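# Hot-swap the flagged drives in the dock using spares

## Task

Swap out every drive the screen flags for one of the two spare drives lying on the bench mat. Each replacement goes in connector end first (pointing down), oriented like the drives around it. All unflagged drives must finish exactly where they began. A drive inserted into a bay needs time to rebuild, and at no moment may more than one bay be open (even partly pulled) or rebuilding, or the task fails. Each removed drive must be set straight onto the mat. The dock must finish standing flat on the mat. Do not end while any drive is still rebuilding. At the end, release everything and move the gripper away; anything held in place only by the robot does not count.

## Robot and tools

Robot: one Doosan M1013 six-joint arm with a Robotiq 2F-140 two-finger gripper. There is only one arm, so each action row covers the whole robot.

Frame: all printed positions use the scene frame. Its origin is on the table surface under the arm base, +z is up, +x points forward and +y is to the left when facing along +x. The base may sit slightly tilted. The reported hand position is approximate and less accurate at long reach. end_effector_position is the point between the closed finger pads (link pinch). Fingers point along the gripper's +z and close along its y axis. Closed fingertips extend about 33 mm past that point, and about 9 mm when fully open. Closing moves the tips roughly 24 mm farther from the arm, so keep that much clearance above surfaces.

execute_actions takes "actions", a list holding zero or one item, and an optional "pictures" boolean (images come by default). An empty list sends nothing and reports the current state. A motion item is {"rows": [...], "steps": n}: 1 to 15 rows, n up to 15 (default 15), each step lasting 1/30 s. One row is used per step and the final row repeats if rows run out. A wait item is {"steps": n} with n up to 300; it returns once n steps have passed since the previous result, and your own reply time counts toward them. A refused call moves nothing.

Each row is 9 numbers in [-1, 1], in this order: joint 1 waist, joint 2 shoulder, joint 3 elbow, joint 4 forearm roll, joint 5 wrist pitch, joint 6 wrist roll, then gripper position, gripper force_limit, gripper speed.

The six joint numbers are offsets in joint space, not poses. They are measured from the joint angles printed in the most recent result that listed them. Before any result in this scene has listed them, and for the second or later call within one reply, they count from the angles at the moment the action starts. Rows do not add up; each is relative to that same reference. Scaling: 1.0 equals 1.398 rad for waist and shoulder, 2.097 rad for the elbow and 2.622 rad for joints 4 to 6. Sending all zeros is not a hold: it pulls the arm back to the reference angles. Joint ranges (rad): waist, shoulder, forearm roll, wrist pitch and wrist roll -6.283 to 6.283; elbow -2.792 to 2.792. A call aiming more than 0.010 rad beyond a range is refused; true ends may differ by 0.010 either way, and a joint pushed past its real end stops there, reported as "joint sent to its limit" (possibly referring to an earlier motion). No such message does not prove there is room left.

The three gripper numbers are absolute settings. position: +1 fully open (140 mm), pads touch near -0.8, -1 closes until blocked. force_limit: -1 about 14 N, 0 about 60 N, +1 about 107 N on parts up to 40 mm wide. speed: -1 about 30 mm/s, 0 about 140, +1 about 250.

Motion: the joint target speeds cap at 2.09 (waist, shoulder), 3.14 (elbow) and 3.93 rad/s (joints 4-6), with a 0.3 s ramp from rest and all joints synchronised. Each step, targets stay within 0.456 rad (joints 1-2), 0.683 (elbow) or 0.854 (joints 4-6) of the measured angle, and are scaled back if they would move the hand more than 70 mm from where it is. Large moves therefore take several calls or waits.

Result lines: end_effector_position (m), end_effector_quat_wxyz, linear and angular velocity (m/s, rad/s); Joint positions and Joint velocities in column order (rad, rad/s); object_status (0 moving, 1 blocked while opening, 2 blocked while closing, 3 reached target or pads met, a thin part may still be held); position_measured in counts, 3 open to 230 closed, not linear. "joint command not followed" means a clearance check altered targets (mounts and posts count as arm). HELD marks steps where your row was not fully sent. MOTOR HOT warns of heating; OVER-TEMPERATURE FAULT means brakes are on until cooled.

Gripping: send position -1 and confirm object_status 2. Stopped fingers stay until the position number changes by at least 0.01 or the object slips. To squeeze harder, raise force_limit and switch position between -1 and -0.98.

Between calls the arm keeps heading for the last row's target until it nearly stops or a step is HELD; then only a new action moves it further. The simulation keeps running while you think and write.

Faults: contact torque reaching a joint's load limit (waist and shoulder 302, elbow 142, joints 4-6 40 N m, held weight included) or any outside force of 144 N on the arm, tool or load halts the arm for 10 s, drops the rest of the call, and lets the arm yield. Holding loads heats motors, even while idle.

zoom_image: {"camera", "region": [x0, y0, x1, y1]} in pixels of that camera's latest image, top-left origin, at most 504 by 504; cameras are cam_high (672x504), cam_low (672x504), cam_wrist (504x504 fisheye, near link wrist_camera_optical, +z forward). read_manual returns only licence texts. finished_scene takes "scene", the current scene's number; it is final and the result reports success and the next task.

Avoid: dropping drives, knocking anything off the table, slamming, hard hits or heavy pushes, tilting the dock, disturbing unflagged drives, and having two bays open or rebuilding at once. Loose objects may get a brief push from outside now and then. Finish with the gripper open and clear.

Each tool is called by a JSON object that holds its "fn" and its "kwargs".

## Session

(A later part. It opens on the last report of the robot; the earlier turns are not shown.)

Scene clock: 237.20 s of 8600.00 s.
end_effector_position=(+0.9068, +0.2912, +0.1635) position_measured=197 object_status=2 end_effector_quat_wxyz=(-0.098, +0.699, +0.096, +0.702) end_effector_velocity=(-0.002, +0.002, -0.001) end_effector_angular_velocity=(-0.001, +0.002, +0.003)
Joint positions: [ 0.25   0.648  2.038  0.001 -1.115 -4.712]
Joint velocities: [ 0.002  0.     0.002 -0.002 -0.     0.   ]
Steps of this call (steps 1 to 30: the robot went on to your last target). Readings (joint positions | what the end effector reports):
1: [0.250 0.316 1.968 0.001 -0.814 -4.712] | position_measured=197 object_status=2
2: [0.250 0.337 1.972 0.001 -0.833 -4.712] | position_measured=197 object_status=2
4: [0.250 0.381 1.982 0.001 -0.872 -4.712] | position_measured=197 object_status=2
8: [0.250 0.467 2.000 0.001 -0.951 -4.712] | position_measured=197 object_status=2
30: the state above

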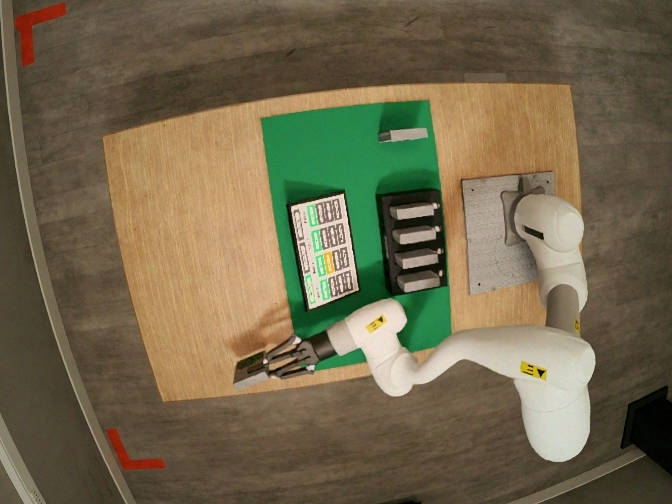

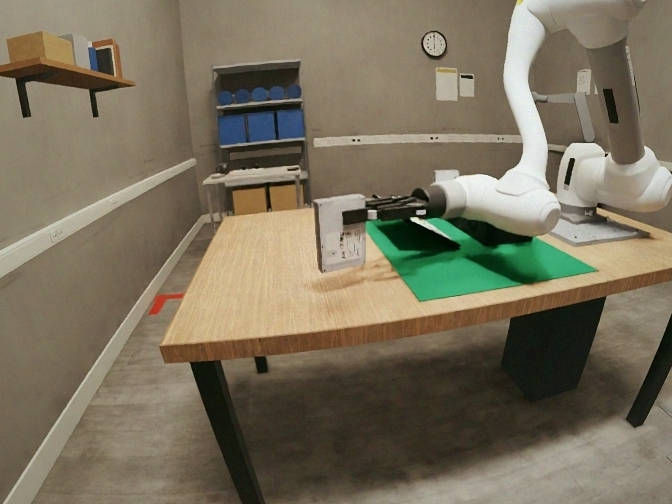

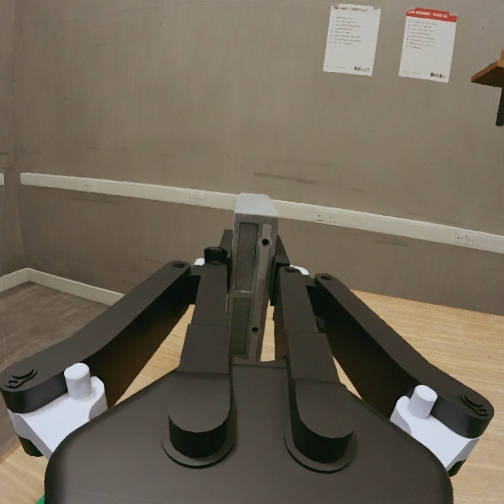

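{"fn": "execute_actions", "kwargs": {"actions": [{"rows":[[0,0.047,0,0,-0.025,0,-1,1,0]],"steps":15}]}}

{"fn": "zoom_image", "kwargs": {"camera": "cam_low", "region": [290,200,430,320]}}

Scene clock: 240.83 s of 8600.00 s.
end_effector_position=(+0.9052, +0.2907, +0.1228) position_measured=197 object_status=2 end_effector_quat_wxyz=(-0.098, +0.699, +0.096, +0.702) end_effector_velocity=(+0.001, -0.000, +0.001) end_effector_angular_velocity=(-0.000, -0.002, -0.002)
Joint positions: [ 0.25   0.714  2.038  0.001 -1.181 -4.712]
Joint velocities: [-0.     0.001 -0.003  0.001 -0.    -0.001]
Steps of this call (steps 1 to 15: the robot went on to your last target; steps 16 to 94: nothing new was sent; steps 95 to 109: all 15 steps of this action). Readings (joint positions | what the end effector reports):
95: [0.250 0.649 2.038 0.001 -1.116 -4.712] | position_measured=197 object_status=2
96: [0.250 0.655 2.038 0.001 -1.123 -4.712] | position_measured=197 object_status=2
98: [0.250 0.688 2.038 0.001 -1.155 -4.712] | position_measured=197 object_status=2
102: [0.250 0.714 2.039 0.001 -1.181 -4.712] | position_measured=197 object_status=2
109: the state above

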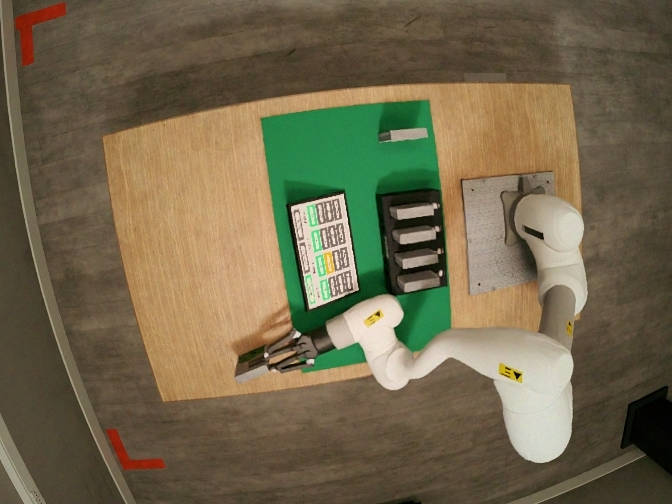

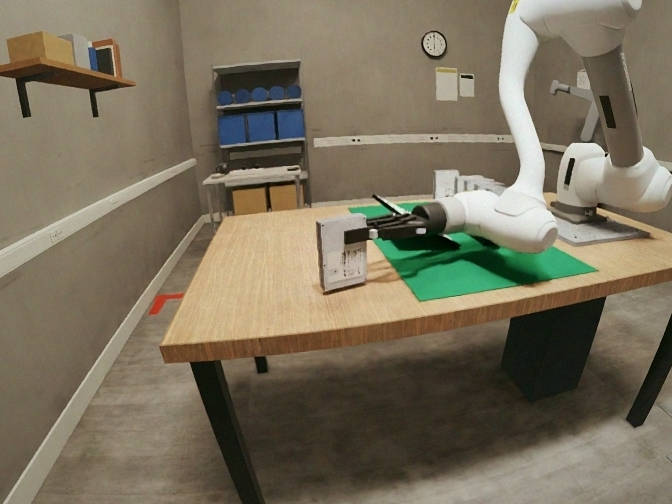

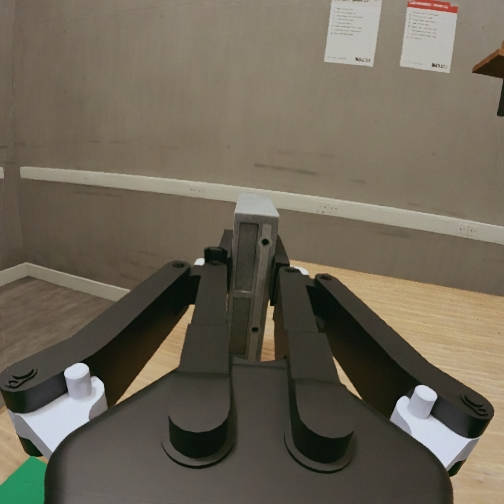

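Region (290, 200, 430, 320) of cam_low's 672x504 image, scaled by 3.600, with more detail than that image has; it fills the top 432 rows of this view, and the rest is white.

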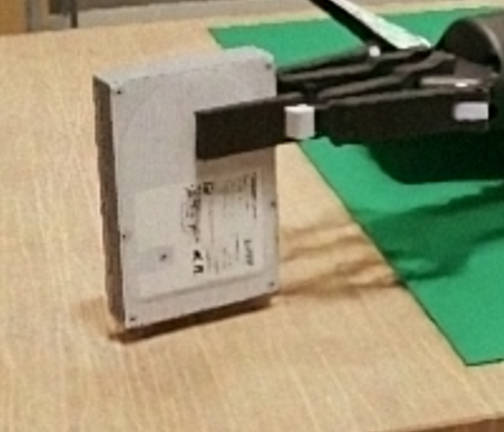

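{"fn": "execute_actions", "kwargs": {"actions": [{"rows":[[0,0.0105,0,0,-0.0056,0,-1,1,0]],"steps":12}]}}

{"fn": "zoom_image", "kwargs": {"camera": "cam_low", "region": [290,200,430,320]}}

Scene clock: 244.53 s of 8600.00 s.
end_effector_position=(+0.9046, +0.2906, +0.1139) position_measured=197 object_status=2 end_effector_quat_wxyz=(-0.098, +0.699, +0.096, +0.702) end_effector_velocity=(+0.000, -0.001, -0.001) end_effector_angular_velocity=(-0.001, +0.000, -0.001)
Joint positions: [ 0.25   0.728  2.038  0.001 -1.195 -4.712]
Joint velocities: [-0.002  0.     0.    -0.001 -0.    -0.   ]
Steps of this call (steps 1 to 15: the robot went on to your last target; steps 16 to 99: nothing new was sent; steps 100 to 111: all 12 steps of this action). Readings (joint positions | what the end effector reports):
100: [0.250 0.715 2.038 0.001 -1.182 -4.712] | position_measured=197 object_status=2
101: [0.250 0.719 2.038 0.001 -1.187 -4.712] | position_measured=197 object_status=2
103: [0.250 0.727 2.038 0.001 -1.194 -4.712] | position_measured=197 object_status=2
107: [0.250 0.728 2.038 0.001 -1.195 -4.712] | position_measured=197 object_status=2
111: the state above

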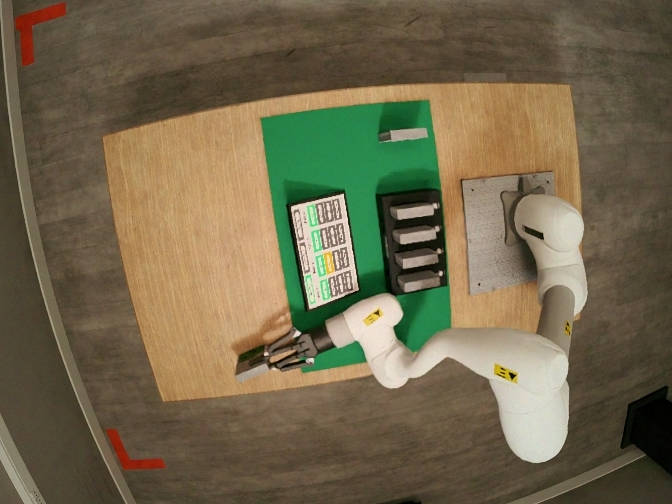

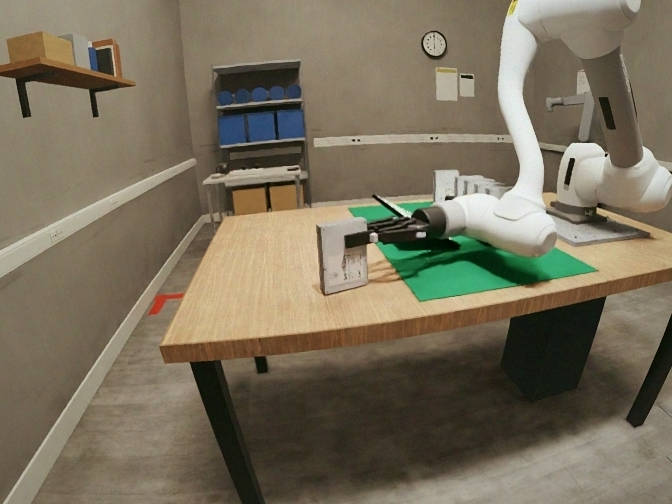

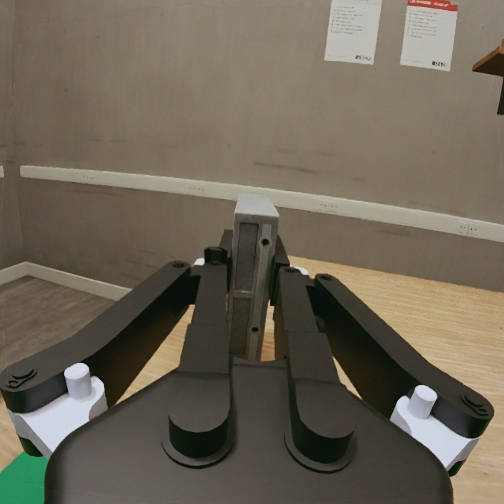

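Region (290, 200, 430, 320) of cam_low's 672x504 image, scaled by 3.600, with more detail than that image has; it fills the top 432 rows of this view, and the rest is white.

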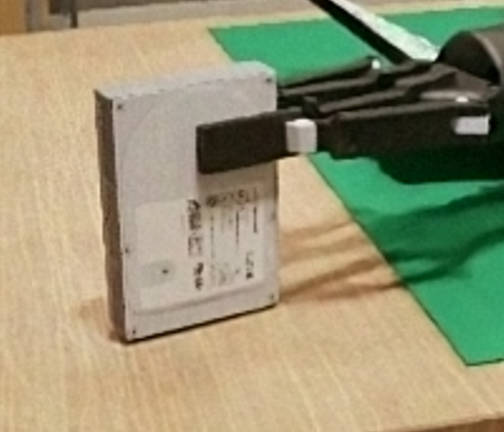

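{"fn": "execute_actions", "kwargs": {"actions": [{"rows":[[0,0,0,0,0,0,1,0.6,0]],"steps":15}], "pictures": false}}

{"fn": "execute_actions", "kwargs": {"actions": [{"rows":[[0,-0.14,0,0,0.075,0,1,0.6,0]],"steps":15}], "pictures": false}}

{"fn": "execute_actions", "kwargs": {"actions": [{"rows":[[0,-0.58,0,0,0.2,0.6,-1,0.6,0]],"steps":15}], "pictures": false}}

{"fn": "execute_actions", "kwargs": {"actions": [{"steps":28}], "pictures": false}}

{"fn": "execute_actions", "kwargs": {"actions": [{"rows":[[-0.1795,0,0.0776,0,0.6463,0.607,-1,0.6,0]],"steps":15}], "pictures": false}}

{"fn": "execute_actions", "kwargs": {"actions": [{"steps":35}]}}

Scene clock: 257.00 s of 8600.00 s.
end_effector_position=(+0.9046, +0.2906, +0.1140) position_measured=93 object_status=0 end_effector_quat_wxyz=(-0.098, +0.699, +0.096, +0.702) end_effector_velocity=(+0.000, +0.001, +0.001) end_effector_angular_velocity=(-0.000, -0.001, +0.001)
Joint positions: [ 0.25   0.728  2.038  0.001 -1.196 -4.712]
Joint velocities: [ 0.001 -0.    -0.001 -0.     0.001 -0.001]
Steps of this call (steps 1 to 15: the robot went on to your last target; steps 16 to 359: nothing new was sent; steps 360 to 374: all 15 steps of this action). Readings (joint positions | what the end effector reports):
360: [0.250 0.729 2.038 0.001 -1.196 -4.712] | position_measured=197 object_status=0
361: [0.250 0.729 2.038 0.001 -1.196 -4.712] | position_measured=197 object_status=0
363: [0.250 0.728 2.038 0.001 -1.196 -4.712] | position_measured=176 object_status=0
367: [0.250 0.728 2.038 0.001 -1.196 -4.712] | position_measured=146 object_status=0
374: the state above

Scene clock: 257.50 s of 8600.00 s.
end_effector_position=(+0.9035, +0.2902, +0.2345) position_measured=3 object_status=0 end_effector_quat_wxyz=(-0.098, +0.699, +0.096, +0.702) end_effector_velocity=(+0.000, -0.001, +0.003) end_effector_angular_velocity=(+0.003, -0.001, -0.002)
Joint positions: [ 0.25   0.533  2.038  0.001 -0.999 -4.712]
Joint velocities: [-0.    -0.003 -0.     0.002  0.002  0.001]
Steps of this call (steps 1 to 15: all 15 steps of this action). Readings (joint positions | what the end effector reports):
1: [0.250 0.728 2.038 0.001 -1.195 -4.712] | position_measured=85 object_status=0
2: [0.250 0.722 2.038 0.001 -1.188 -4.712] | position_measured=78 object_status=0
4: [0.250 0.686 2.038 0.001 -1.152 -4.712] | position_measured=62 object_status=0
8: [0.250 0.579 2.038 0.001 -1.046 -4.712] | position_measured=32 object_status=0
15: the state above

Scene clock: 258.00 s of 8600.00 s.
end_effector_position=(+0.8528, +0.2757, +0.4385) position_measured=107 object_status=0 end_effector_quat_wxyz=(-0.307, +0.683, -0.113, +0.654) end_effector_velocity=(-0.172, -0.050, +0.481) end_effector_angular_velocity=(+1.297, +0.064, +0.053)
Joint positions: [ 0.25   0.212  2.038  0.001 -0.717 -4.111]
Joint velocities: [-0.001 -0.681 -0.001 -0.     0.393  1.266]
Steps of this call (steps 1 to 15: all 15 steps of this action). Readings (joint positions | what the end effector reports):
1: [0.250 0.532 2.038 0.001 -0.998 -4.710] | position_measured=3 object_status=0
2: [0.250 0.526 2.038 0.001 -0.990 -4.698] | position_measured=9 object_status=0
4: [0.250 0.491 2.038 0.001 -0.950 -4.631] | position_measured=24 object_status=0
8: [0.250 0.381 2.038 0.001 -0.838 -4.426] | position_measured=54 object_status=0
15: the state above

Scene clock: 258.93 s of 8600.00 s.
end_effector_position=(+0.6592, +0.2209, +0.7546) position_measured=234 object_status=3 end_effector_quat_wxyz=(+0.640, -0.475, +0.362, -0.483) end_effector_velocity=(-0.001, -0.001, +0.002) end_effector_angular_velocity=(+0.002, -0.003, -0.000)
Joint positions: [ 0.25  -0.278  2.038  0.001 -0.475 -3.139]
Joint velocities: [-0.001 -0.003 -0.    -0.    -0.     0.002]
Steps of this call (steps 1 to 28: the robot went on to your last target). Readings (joint positions | what the end effector reports):
1: [0.250 0.189 2.038 0.001 -0.704 -4.068] | position_measured=115 object_status=0
2: [0.250 0.167 2.038 0.001 -0.692 -4.025] | position_measured=122 object_status=0
4: [0.250 0.122 2.038 0.001 -0.670 -3.940] | position_measured=138 object_status=0
8: [0.250 0.034 2.038 0.001 -0.627 -3.765] | position_measured=168 object_status=0
28: the state above

Scene clock: 259.43 s of 8600.00 s.
end_effector_position=(+0.6727, +0.1431, +0.5298) position_measured=234 object_status=3 end_effector_quat_wxyz=(+0.542, -0.462, +0.649, -0.267) end_effector_velocity=(-0.104, -0.157, -0.487) end_effector_angular_velocity=(+0.898, +1.459, -0.510)
Joint positions: [ 0.136 -0.278  2.112  0.001  0.013 -2.651]
Joint velocities: [-0.202  0.     0.132 -0.001  1.164  1.162]
Steps of this call (steps 1 to 15: all 15 steps of this action). Readings (joint positions | what the end effector reports):
1: [0.250 -0.278 2.038 0.001 -0.473 -3.137] | position_measured=234 object_status=3
2: [0.246 -0.278 2.040 0.001 -0.461 -3.125] | position_measured=234 object_status=3
4: [0.228 -0.278 2.052 0.001 -0.397 -3.061] | position_measured=234 object_status=3
8: [0.190 -0.278 2.077 0.001 -0.253 -2.917] | position_measured=234 object_status=3
15: the state above

Scene clock: 260.60 s of 8600.00 s.
end_effector_position=(+0.3524, +0.0428, +0.2392) position_measured=234 object_status=3 end_effector_quat_wxyz=(+0.002, -0.000, +1.000, +0.002) end_effector_velocity=(-0.001, -0.000, -0.000) end_effector_angular_velocity=(+0.000, +0.002, -0.002)
Joint positions: [-0.001 -0.278  2.201  0.001  1.22  -1.548]
Joint velocities: [-0.001  0.     0.001  0.     0.001  0.001]
Steps of this call (steps 1 to 35: the robot went on to your last target). Readings (joint positions | what the end effector reports):
1: [0.129 -0.278 2.117 0.001 0.053 -2.611] | position_measured=234 object_status=3
2: [0.123 -0.278 2.121 0.001 0.093 -2.571] | position_measured=234 object_status=3
4: [0.110 -0.278 2.129 0.001 0.175 -2.489] | position_measured=234 object_status=3
8: [0.089 -0.278 2.143 0.001 0.343 -2.321] | position_measured=234 object_status=3
35: the state above

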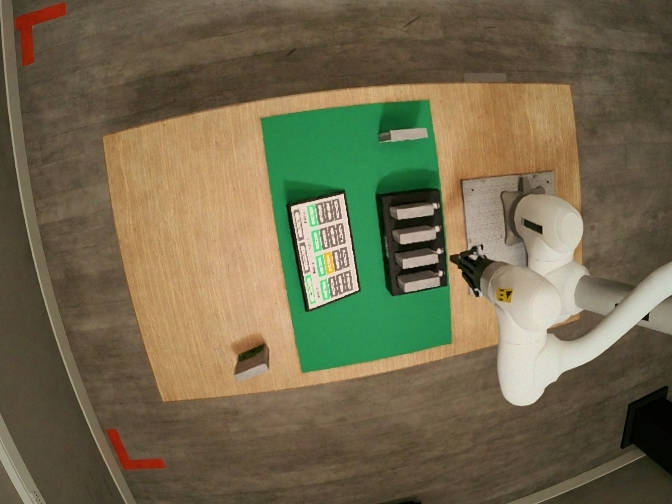

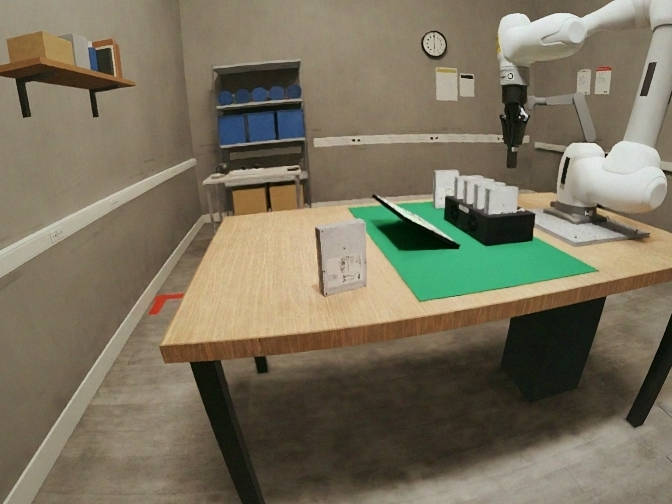

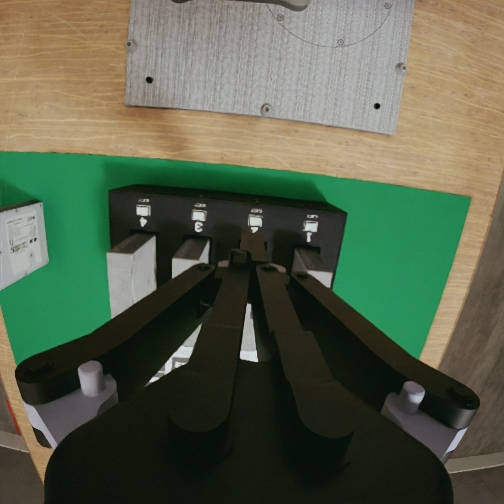

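{"fn": "execute_actions", "kwargs": {"actions": [{"rows":[[0,0.0577,0.0576,0,-0.0773,0,-1,0.6,0]],"steps":12}], "pictures": false}}

{"fn": "execute_actions", "kwargs": {"actions": [{"rows":[[0,0.012,0.0075,0,-0.012,0,-1,0.6,0],[0,0.012,0.0075,0,-0.012,0,-1,0.6,0],[0,0.012,0.0075,0,-0.012,0,-1,0.6,0],[0,0.018,0.0115,0,-0.019,0,-1,0.6,0],[0,0.018,0.0115,0,-0.019,0,-1,0.6,0],[0,0.0232,0.015,0,-0.0243,0,-1,0.6,0]],"steps":14}]}}

Scene clock: 267.40 s of 8600.00 s.
end_effector_position=(+0.3527, +0.0430, +0.1501) position_measured=234 object_status=3 end_effector_quat_wxyz=(+0.002, -0.000, +1.000, +0.002) end_effector_velocity=(+0.000, -0.000, -0.002) end_effector_angular_velocity=(-0.001, -0.000, +0.001)
Joint positions: [-0.001 -0.197  2.321  0.001  1.017 -1.548]
Joint velocities: [-0.     0.002  0.002 -0.001 -0.004 -0.   ]
Steps of this call (steps 1 to 15: the robot went on to your last target; steps 16 to 192: nothing new was sent; steps 193 to 204: all 12 steps of this action). Readings (joint positions | what the end effector reports):
193: [-0.001 -0.277 2.202 0.001 1.219 -1.548] | position_measured=234 object_status=3
194: [-0.001 -0.273 2.208 0.001 1.206 -1.548] | position_measured=234 object_status=3
196: [-0.001 -0.246 2.248 0.001 1.140 -1.548] | position_measured=234 object_status=3
200: [-0.001 -0.199 2.319 0.001 1.022 -1.548] | position_measured=234 object_status=3
204: the state above

Scene clock: 267.87 s of 8600.00 s.
end_effector_position=(+0.3528, +0.0430, +0.1239) position_measured=234 object_status=3 end_effector_quat_wxyz=(+0.002, -0.000, +1.000, +0.002) end_effector_velocity=(+0.001, -0.000, +0.000) end_effector_angular_velocity=(+0.001, -0.001, -0.003)
Joint positions: [-0.001 -0.165  2.353  0.001  0.953 -1.548]
Joint velocities: [-0.002  0.    -0.001  0.002 -0.001  0.001]
Steps of this call (steps 1 to 14: all 14 steps of this action). Readings (joint positions | what the end effector reports):
1: [-0.001 -0.196 2.322 0.001 1.016 -1.548] | position_measured=234 object_status=3
2: [-0.001 -0.191 2.327 0.001 1.005 -1.548] | position_measured=234 object_status=3
4: [-0.001 -0.181 2.336 0.001 0.987 -1.548] | position_measured=234 object_status=3
8: [-0.001 -0.167 2.351 0.001 0.957 -1.548] | position_measured=234 object_status=3
14: the state above

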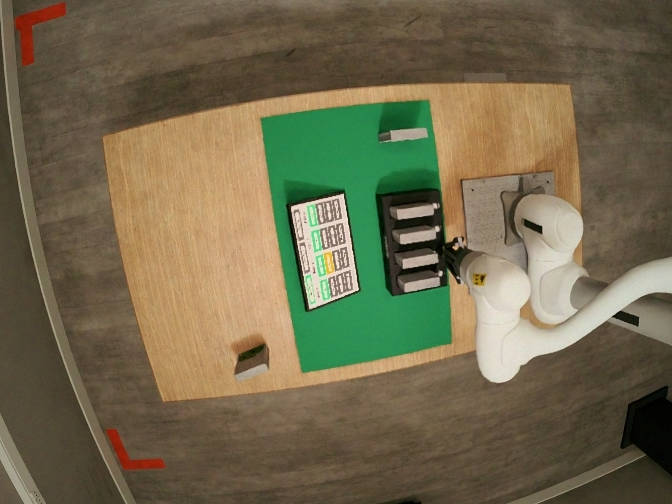

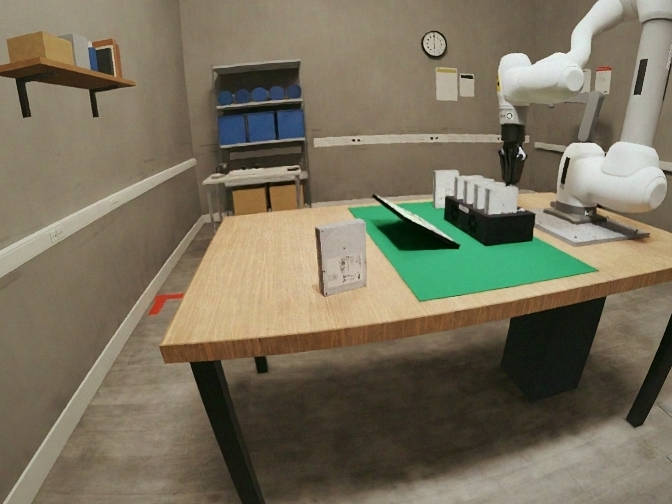

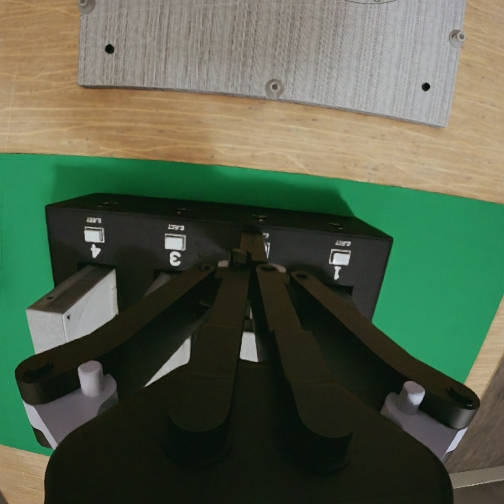

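2 mm more.

{"fn": "execute_actions", "kwargs": {"actions": [{"rows":[[0,0.0018,0.0011,0,-0.0019,0,-1,0.6,0]],"steps":10}]}}

Scene clock: 269.37 s of 8600.00 s.
end_effector_position=(+0.3528, +0.0430, +0.1220) position_measured=234 object_status=3 end_effector_quat_wxyz=(+0.002, -0.000, +1.000, +0.002) end_effector_velocity=(+0.000, +0.000, +0.000) end_effector_angular_velocity=(+0.002, -0.001, -0.001)
Joint positions: [-0.001 -0.162  2.355  0.001  0.948 -1.548]
Joint velocities: [-0.001 -0.    -0.001  0.002 -0.    -0.001]
Steps of this call (steps 1 to 15: the robot went on to your last target; steps 16 to 35: nothing new was sent; steps 36 to 45: all 10 steps of this action). Readings (joint positions | what the end effector reports):
36: [-0.001 -0.164 2.353 0.001 0.953 -1.548] | position_measured=234 object_status=3
37: [-0.001 -0.163 2.354 0.001 0.951 -1.548] | position_measured=234 object_status=3
39: [-0.001 -0.162 2.355 0.001 0.949 -1.548] | position_measured=234 object_status=3
43: [-0.001 -0.162 2.355 0.001 0.948 -1.548] | position_measured=234 object_status=3
45: the state above

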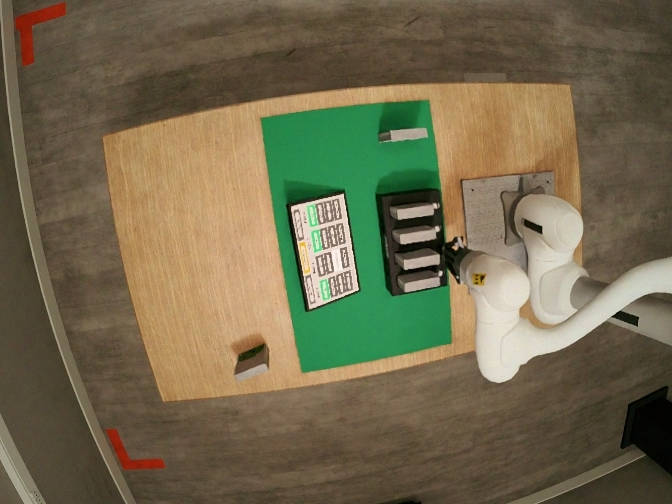

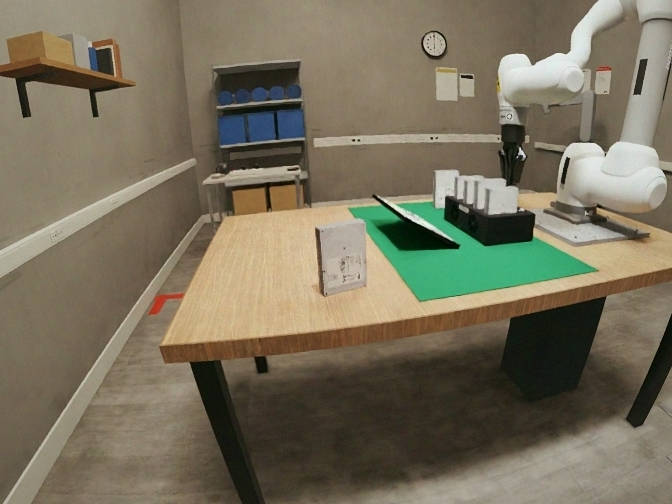

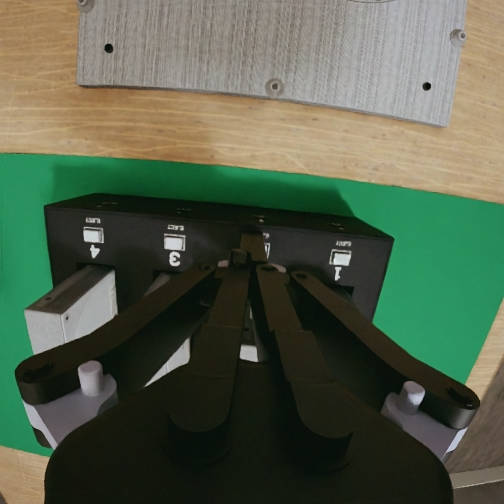

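{"fn": "execute_actions", "kwargs": {"actions": [{"rows":[[0,-0.083,-0.0734,0,0.1037,0,-1,0.6,0]],"steps":13}], "pictures": false}}

{"fn": "execute_actions", "kwargs": {"actions": [{"rows":[[0.0036,0.113,-0.0396,0,-0.029,0.6014,1,0.6,0.5]],"steps":15}], "pictures": false}}

{"fn": "execute_actions", "kwargs": {"actions": [{"steps":15}], "pictures": false}}

{"fn": "execute_actions", "kwargs": {"actions": [{"rows":[[0,0.0587,0.0482,0,-0.0696,0,1,0.6,0]],"steps":15}]}}

Scene clock: 275.70 s of 8600.00 s.
end_effector_position=(+0.3518, +0.0428, +0.2390) position_measured=234 object_status=3 end_effector_quat_wxyz=(+0.001, -0.000, +1.000, +0.002) end_effector_velocity=(+0.000, -0.000, +0.003) end_effector_angular_velocity=(-0.000, -0.000, -0.001)
Joint positions: [-0.001 -0.278  2.202  0.001  1.22  -1.548]
Joint velocities: [-0.001 -0.002 -0.005 -0.     0.007 -0.   ]
Steps of this call (steps 1 to 15: the robot went on to your last target; steps 16 to 177: nothing new was sent; steps 178 to 190: all 13 steps of this action). Readings (joint positions | what the end effector reports):
178: [-0.001 -0.163 2.355 0.001 0.949 -1.548] | position_measured=234 object_status=3
179: [-0.001 -0.167 2.348 0.001 0.961 -1.548] | position_measured=234 object_status=3
181: [-0.001 -0.196 2.311 0.001 1.028 -1.548] | position_measured=234 object_status=3
185: [-0.001 -0.263 2.222 0.001 1.183 -1.548] | position_measured=234 object_status=3
190: the state above

Scene clock: 276.20 s of 8600.00 s.
end_effector_position=(+0.4247, +0.0465, +0.2222) position_measured=90 object_status=0 end_effector_quat_wxyz=(+0.001, +0.571, +0.821, +0.003) end_effector_velocity=(+0.075, +0.005, -0.022) end_effector_angular_velocity=(+0.014, +0.016, -2.914)
Joint positions: [ 0.004 -0.135  2.126  0.001  1.15  -0.327]
Joint velocities: [ 0.005  0.152 -0.082  0.001 -0.063  2.919]
Steps of this call (steps 1 to 15: all 15 steps of this action). Readings (joint positions | what the end effector reports):
1: [-0.001 -0.278 2.201 0.001 1.220 -1.546] | position_measured=234 object_status=0
2: [-0.001 -0.275 2.200 0.001 1.218 -1.534] | position_measured=233 object_status=0
4: [-0.001 -0.262 2.193 0.001 1.208 -1.467] | position_measured=206 object_status=0
8: [0.001 -0.205 2.164 0.001 1.179 -1.160] | position_measured=163 object_status=0
15: the state above

Scene clock: 276.70 s of 8600.00 s.
end_effector_position=(+0.4320, +0.0469, +0.2199) position_measured=3 object_status=3 end_effector_quat_wxyz=(+0.000, +0.707, +0.707, +0.003) end_effector_velocity=(+0.001, +0.000, +0.001) end_effector_angular_velocity=(+0.000, -0.002, -0.001)
Joint positions: [ 0.004 -0.12   2.118  0.001  1.144  0.029]
Joint velocities: [-0.    -0.    -0.002  0.     0.     0.001]
Steps of this call (steps 1 to 15: the robot went on to your last target). Readings (joint positions | what the end effector reports):
1: [0.004 -0.130 2.124 0.001 1.148 -0.234] | position_measured=79 object_status=0
2: [0.004 -0.126 2.122 0.001 1.147 -0.155] | position_measured=69 object_status=0
4: [0.004 -0.121 2.119 0.001 1.145 -0.039] | position_measured=48 object_status=0
8: [0.004 -0.120 2.118 0.001 1.144 0.028] | position_measured=6 object_status=0
15: the state above

Scene clock: 277.20 s of 8600.00 s.
end_effector_position=(+0.4322, +0.0471, +0.1352) position_measured=3 object_status=3 end_effector_quat_wxyz=(+0.000, +0.707, +0.707, +0.002) end_effector_velocity=(+0.000, +0.000, -0.000) end_effector_angular_velocity=(+0.000, +0.001, -0.000)
Joint positions: [ 0.004 -0.038  2.219  0.001  0.961  0.029]
Joint velocities: [-0.     0.001  0.     0.001 -0.    -0.   ]
Steps of this call (steps 1 to 15: all 15 steps of this action). Readings (joint positions | what the end effector reports):
1: [0.004 -0.119 2.119 0.001 1.142 0.029] | position_measured=3 object_status=3
2: [0.004 -0.114 2.125 0.001 1.130 0.029] | position_measured=3 object_status=3
4: [0.004 -0.085 2.161 0.001 1.065 0.029] | position_measured=3 object_status=3
8: [0.004 -0.039 2.218 0.001 0.964 0.029] | position_measured=3 object_status=3
15: the state above

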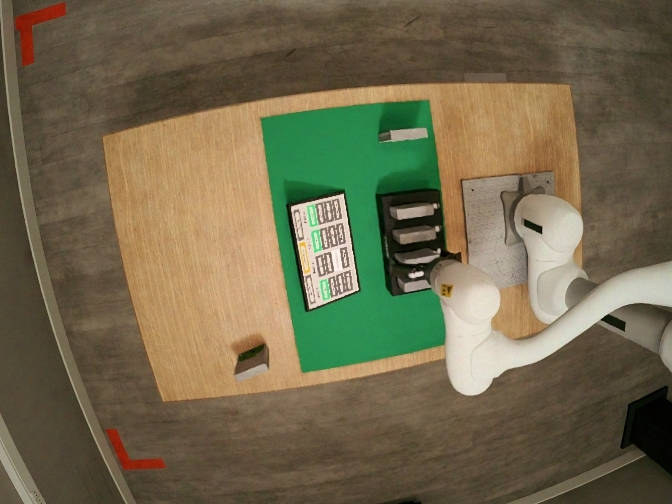

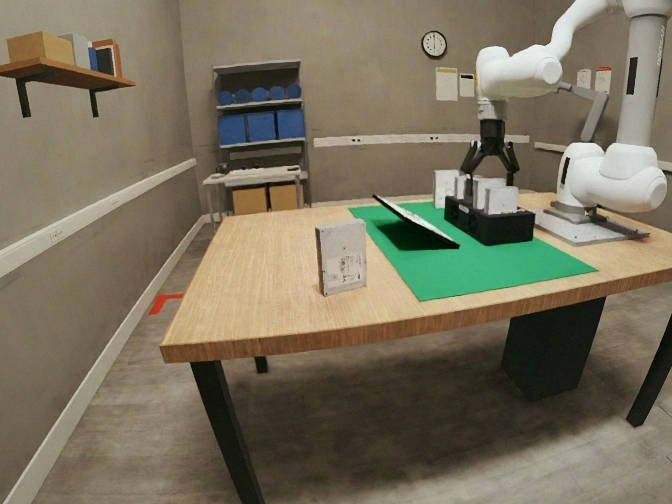

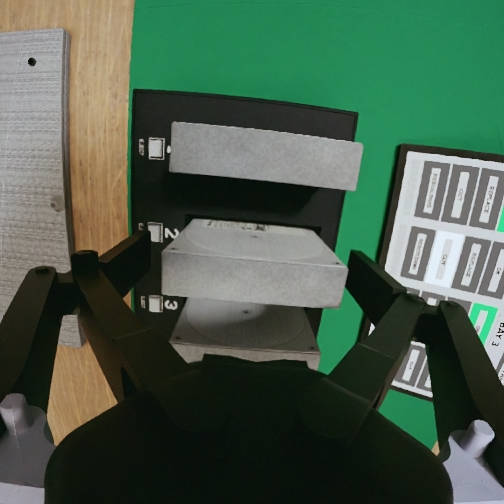

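{"fn": "execute_actions", "kwargs": {"actions": [{"rows":[[0.0035,0,0,0,0,0,1,0.6,-0.3],[0.0035,0,0,0,0,0,1,0.6,-0.3],[0.0035,0,0,0,0,0,-1,0.6,-0.3]],"steps":15}], "pictures": false}}

{"fn": "execute_actions", "kwargs": {"actions": [{"steps":10}]}}

{"fn": "execute_actions", "kwargs": {"actions": [{"rows":[[0,-0.03,-0.022,0,0.0336,0,-1,0.6,-0.3],[0,-0.03,-0.022,0,0.0336,0,-1,0.6,-0.3],[0,-0.03,-0.022,0,0.0336,0,-1,0.6,-0.3],[0,-0.03,-0.022,0,0.0336,0,-1,0.6,-0.3],[0,-0.07,-0.06,0,0.0853,0,-1,0.6,-0.3]],"steps":12}], "pictures": false}}

{"fn": "execute_actions", "kwargs": {"actions": [{"rows":[[0,-0.021,-0.035,0,0.039,0,-1,0.6,-0.3]],"steps":10}], "pictures": false}}

{"fn": "execute_actions", "kwargs": {"actions": [{"rows":[[0.3155,0.0966,-0.0525,0,-0.0095,0.17,-1,0.6,-0.3]],"steps":15}], "pictures": false}}

{"fn": "execute_actions", "kwargs": {"actions": [{"steps":15}]}}

Scene clock: 286.50 s of 8600.00 s.
end_effector_position=(+0.4319, +0.0492, +0.1352) position_measured=71 object_status=0 end_effector_quat_wxyz=(+0.000, +0.706, +0.709, +0.002) end_effector_velocity=(+0.001, +0.001, +0.001) end_effector_angular_velocity=(+0.000, -0.003, +0.001)
Joint positions: [ 0.009 -0.038  2.22   0.001  0.961  0.029]
Joint velocities: [ 0.002 -0.001 -0.002  0.     0.     0.001]
Steps of this call (steps 1 to 15: the robot went on to your last target; steps 16 to 264: nothing new was sent; steps 265 to 279: all 15 steps of this action). Readings (joint positions | what the end effector reports):
265: [0.004 -0.038 2.220 0.001 0.961 0.029] | position_measured=3 object_status=3
266: [0.006 -0.038 2.220 0.001 0.961 0.029] | position_measured=3 object_status=3
268: [0.008 -0.038 2.220 0.001 0.961 0.029] | position_measured=7 object_status=0
272: [0.009 -0.038 2.220 0.001 0.961 0.029] | position_measured=30 object_status=0
279: the state above

Scene clock: 286.83 s of 8600.00 s.
end_effector_position=(+0.4319, +0.0492, +0.1352) position_measured=77 object_status=2 end_effector_quat_wxyz=(+0.000, +0.706, +0.709, +0.002) end_effector_velocity=(+0.001, +0.001, +0.000) end_effector_angular_velocity=(+0.001, -0.001, +0.000)
Joint positions: [ 0.009 -0.038  2.22   0.001  0.961  0.029]
Joint velocities: [ 0.001 -0.    -0.001  0.001  0.    -0.   ]
Steps of this call (steps 1 to 10: the robot went on to your last target). Readings (joint positions | what the end effector reports):
1: [0.009 -0.038 2.220 0.001 0.961 0.029] | position_measured=76 object_status=0
2: [0.009 -0.038 2.220 0.001 0.961 0.029] | position_measured=77 object_status=0
4: [0.009 -0.038 2.220 0.001 0.961 0.029] | position_measured=77 object_status=0
8: [0.009 -0.038 2.220 0.001 0.961 0.029] | position_measured=77 object_status=2
10: the state above

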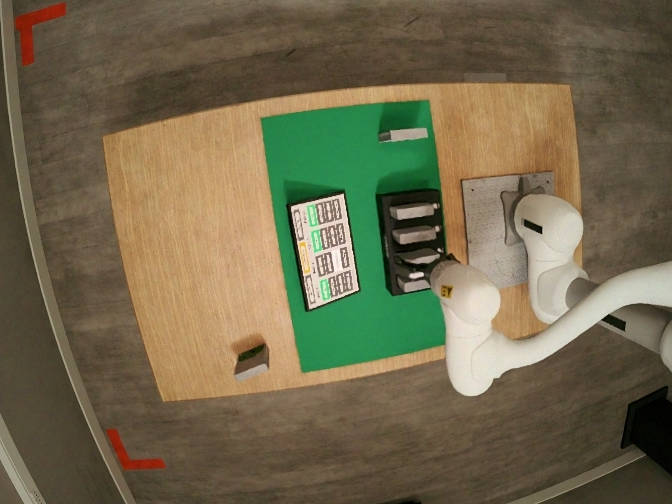

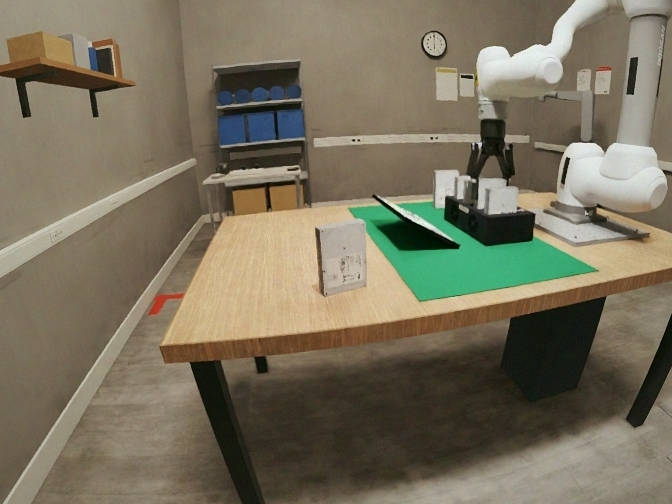

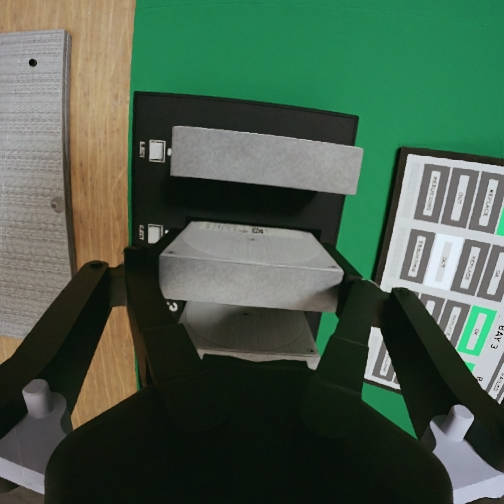

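Scene clock: 287.23 s of 8600.00 s.
end_effector_position=(+0.4307, +0.0490, +0.2391) position_measured=77 object_status=2 end_effector_quat_wxyz=(-0.000, +0.706, +0.709, +0.002) end_effector_velocity=(-0.005, -0.000, +0.001) end_effector_angular_velocity=(-0.001, +0.016, +0.001)
Joint positions: [ 0.009 -0.136  2.094  0.001  1.184  0.029]
Joint velocities: [ 0.    -0.    -0.001 -0.     0.018  0.   ]
Steps of this call (steps 1 to 12: all 12 steps of this action). Readings (joint positions | what the end effector reports):
1: [0.009 -0.039 2.219 0.001 0.963 0.029] | position_measured=77 object_status=2
2: [0.009 -0.044 2.213 0.001 0.975 0.029] | position_measured=77 object_status=2
4: [0.009 -0.069 2.186 0.001 1.026 0.029] | position_measured=77 object_status=2
8: [0.009 -0.117 2.121 0.001 1.139 0.029] | position_measured=77 object_status=2
12: the state above

Scene clock: 287.57 s of 8600.00 s.
end_effector_position=(+0.4316, +0.0490, +0.2904) position_measured=77 object_status=2 end_effector_quat_wxyz=(+0.000, +0.705, +0.709, +0.002) end_effector_velocity=(+0.002, +0.001, +0.003) end_effector_angular_velocity=(+0.001, -0.003, +0.002)
Joint positions: [ 0.009 -0.165  2.021  0.001  1.286  0.029]
Joint velocities: [ 0.002 -0.    -0.005  0.001  0.002 -0.   ]
Steps of this call (steps 1 to 10: all 10 steps of this action). Readings (joint positions | what the end effector reports):
1: [0.009 -0.136 2.093 0.001 1.186 0.029] | position_measured=77 object_status=2
2: [0.009 -0.139 2.085 0.001 1.199 0.029] | position_measured=77 object_status=2
4: [0.009 -0.156 2.044 0.001 1.254 0.029] | position_measured=77 object_status=2
8: [0.009 -0.165 2.021 0.001 1.286 0.029] | position_measured=77 object_status=2
10: the state above

Scene clock: 288.07 s of 8600.00 s.
end_effector_position=(+0.4447, +0.2337, +0.2869) position_measured=77 object_status=2 end_effector_quat_wxyz=(+0.000, +0.707, +0.707, +0.002) end_effector_velocity=(-0.055, +0.406, -0.014) end_effector_angular_velocity=(-0.001, -0.003, +0.000)
Joint positions: [ 0.39  -0.048  1.926  0.001  1.265  0.413]
Joint velocities: [ 0.784  0.237 -0.197 -0.001 -0.043  0.783]
Steps of this call (steps 1 to 15: all 15 steps of this action). Readings (joint positions | what the end effector reports):
1: [0.010 -0.165 2.021 0.001 1.286 0.030] | position_measured=77 object_status=2
2: [0.016 -0.162 2.019 0.001 1.286 0.036] | position_measured=77 object_status=2
4: [0.051 -0.150 2.010 0.001 1.283 0.072] | position_measured=77 object_status=2
8: [0.179 -0.112 1.979 0.001 1.276 0.201] | position_measured=77 object_status=2
15: the state above

Scene clock: 288.57 s of 8600.00 s.
end_effector_position=(+0.4394, +0.2652, +0.2857) position_measured=77 object_status=2 end_effector_quat_wxyz=(+0.000, +0.707, +0.707, +0.002) end_effector_velocity=(+0.001, +0.001, +0.001) end_effector_angular_velocity=(+0.000, -0.002, +0.003)
Joint positions: [ 0.45  -0.03   1.911  0.001  1.261  0.475]
Joint velocities: [ 0.002  0.    -0.002 -0.001 -0.    -0.001]
Steps of this call (steps 1 to 15: the robot went on to your last target). Readings (joint positions | what the end effector reports):
1: [0.414 -0.041 1.920 0.001 1.263 0.438] | position_measured=77 object_status=2
2: [0.432 -0.035 1.916 0.001 1.262 0.456] | position_measured=77 object_status=2
4: [0.449 -0.030 1.911 0.001 1.262 0.473] | position_measured=77 object_status=2
8: [0.450 -0.030 1.911 0.001 1.261 0.475] | position_measured=77 object_status=2
15: the state above

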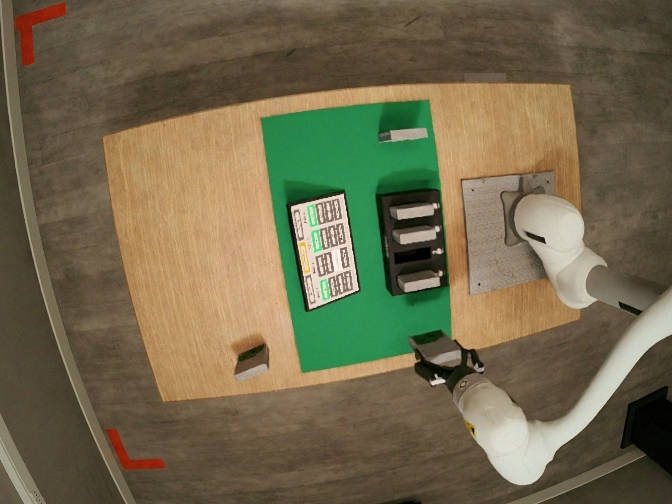

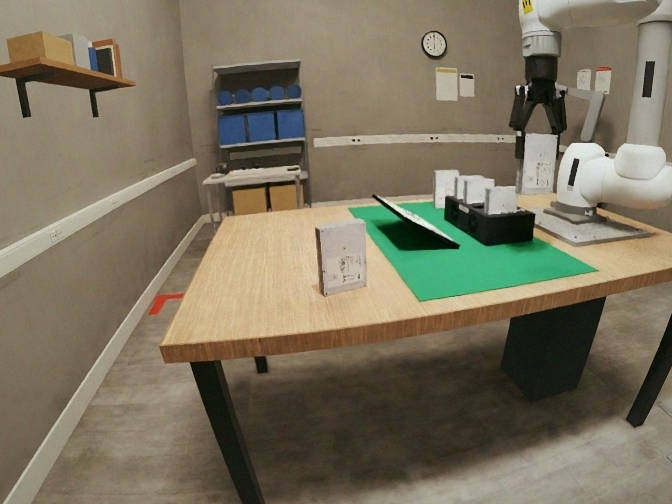

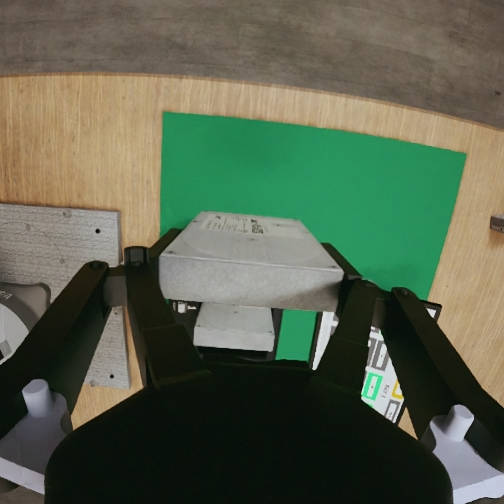

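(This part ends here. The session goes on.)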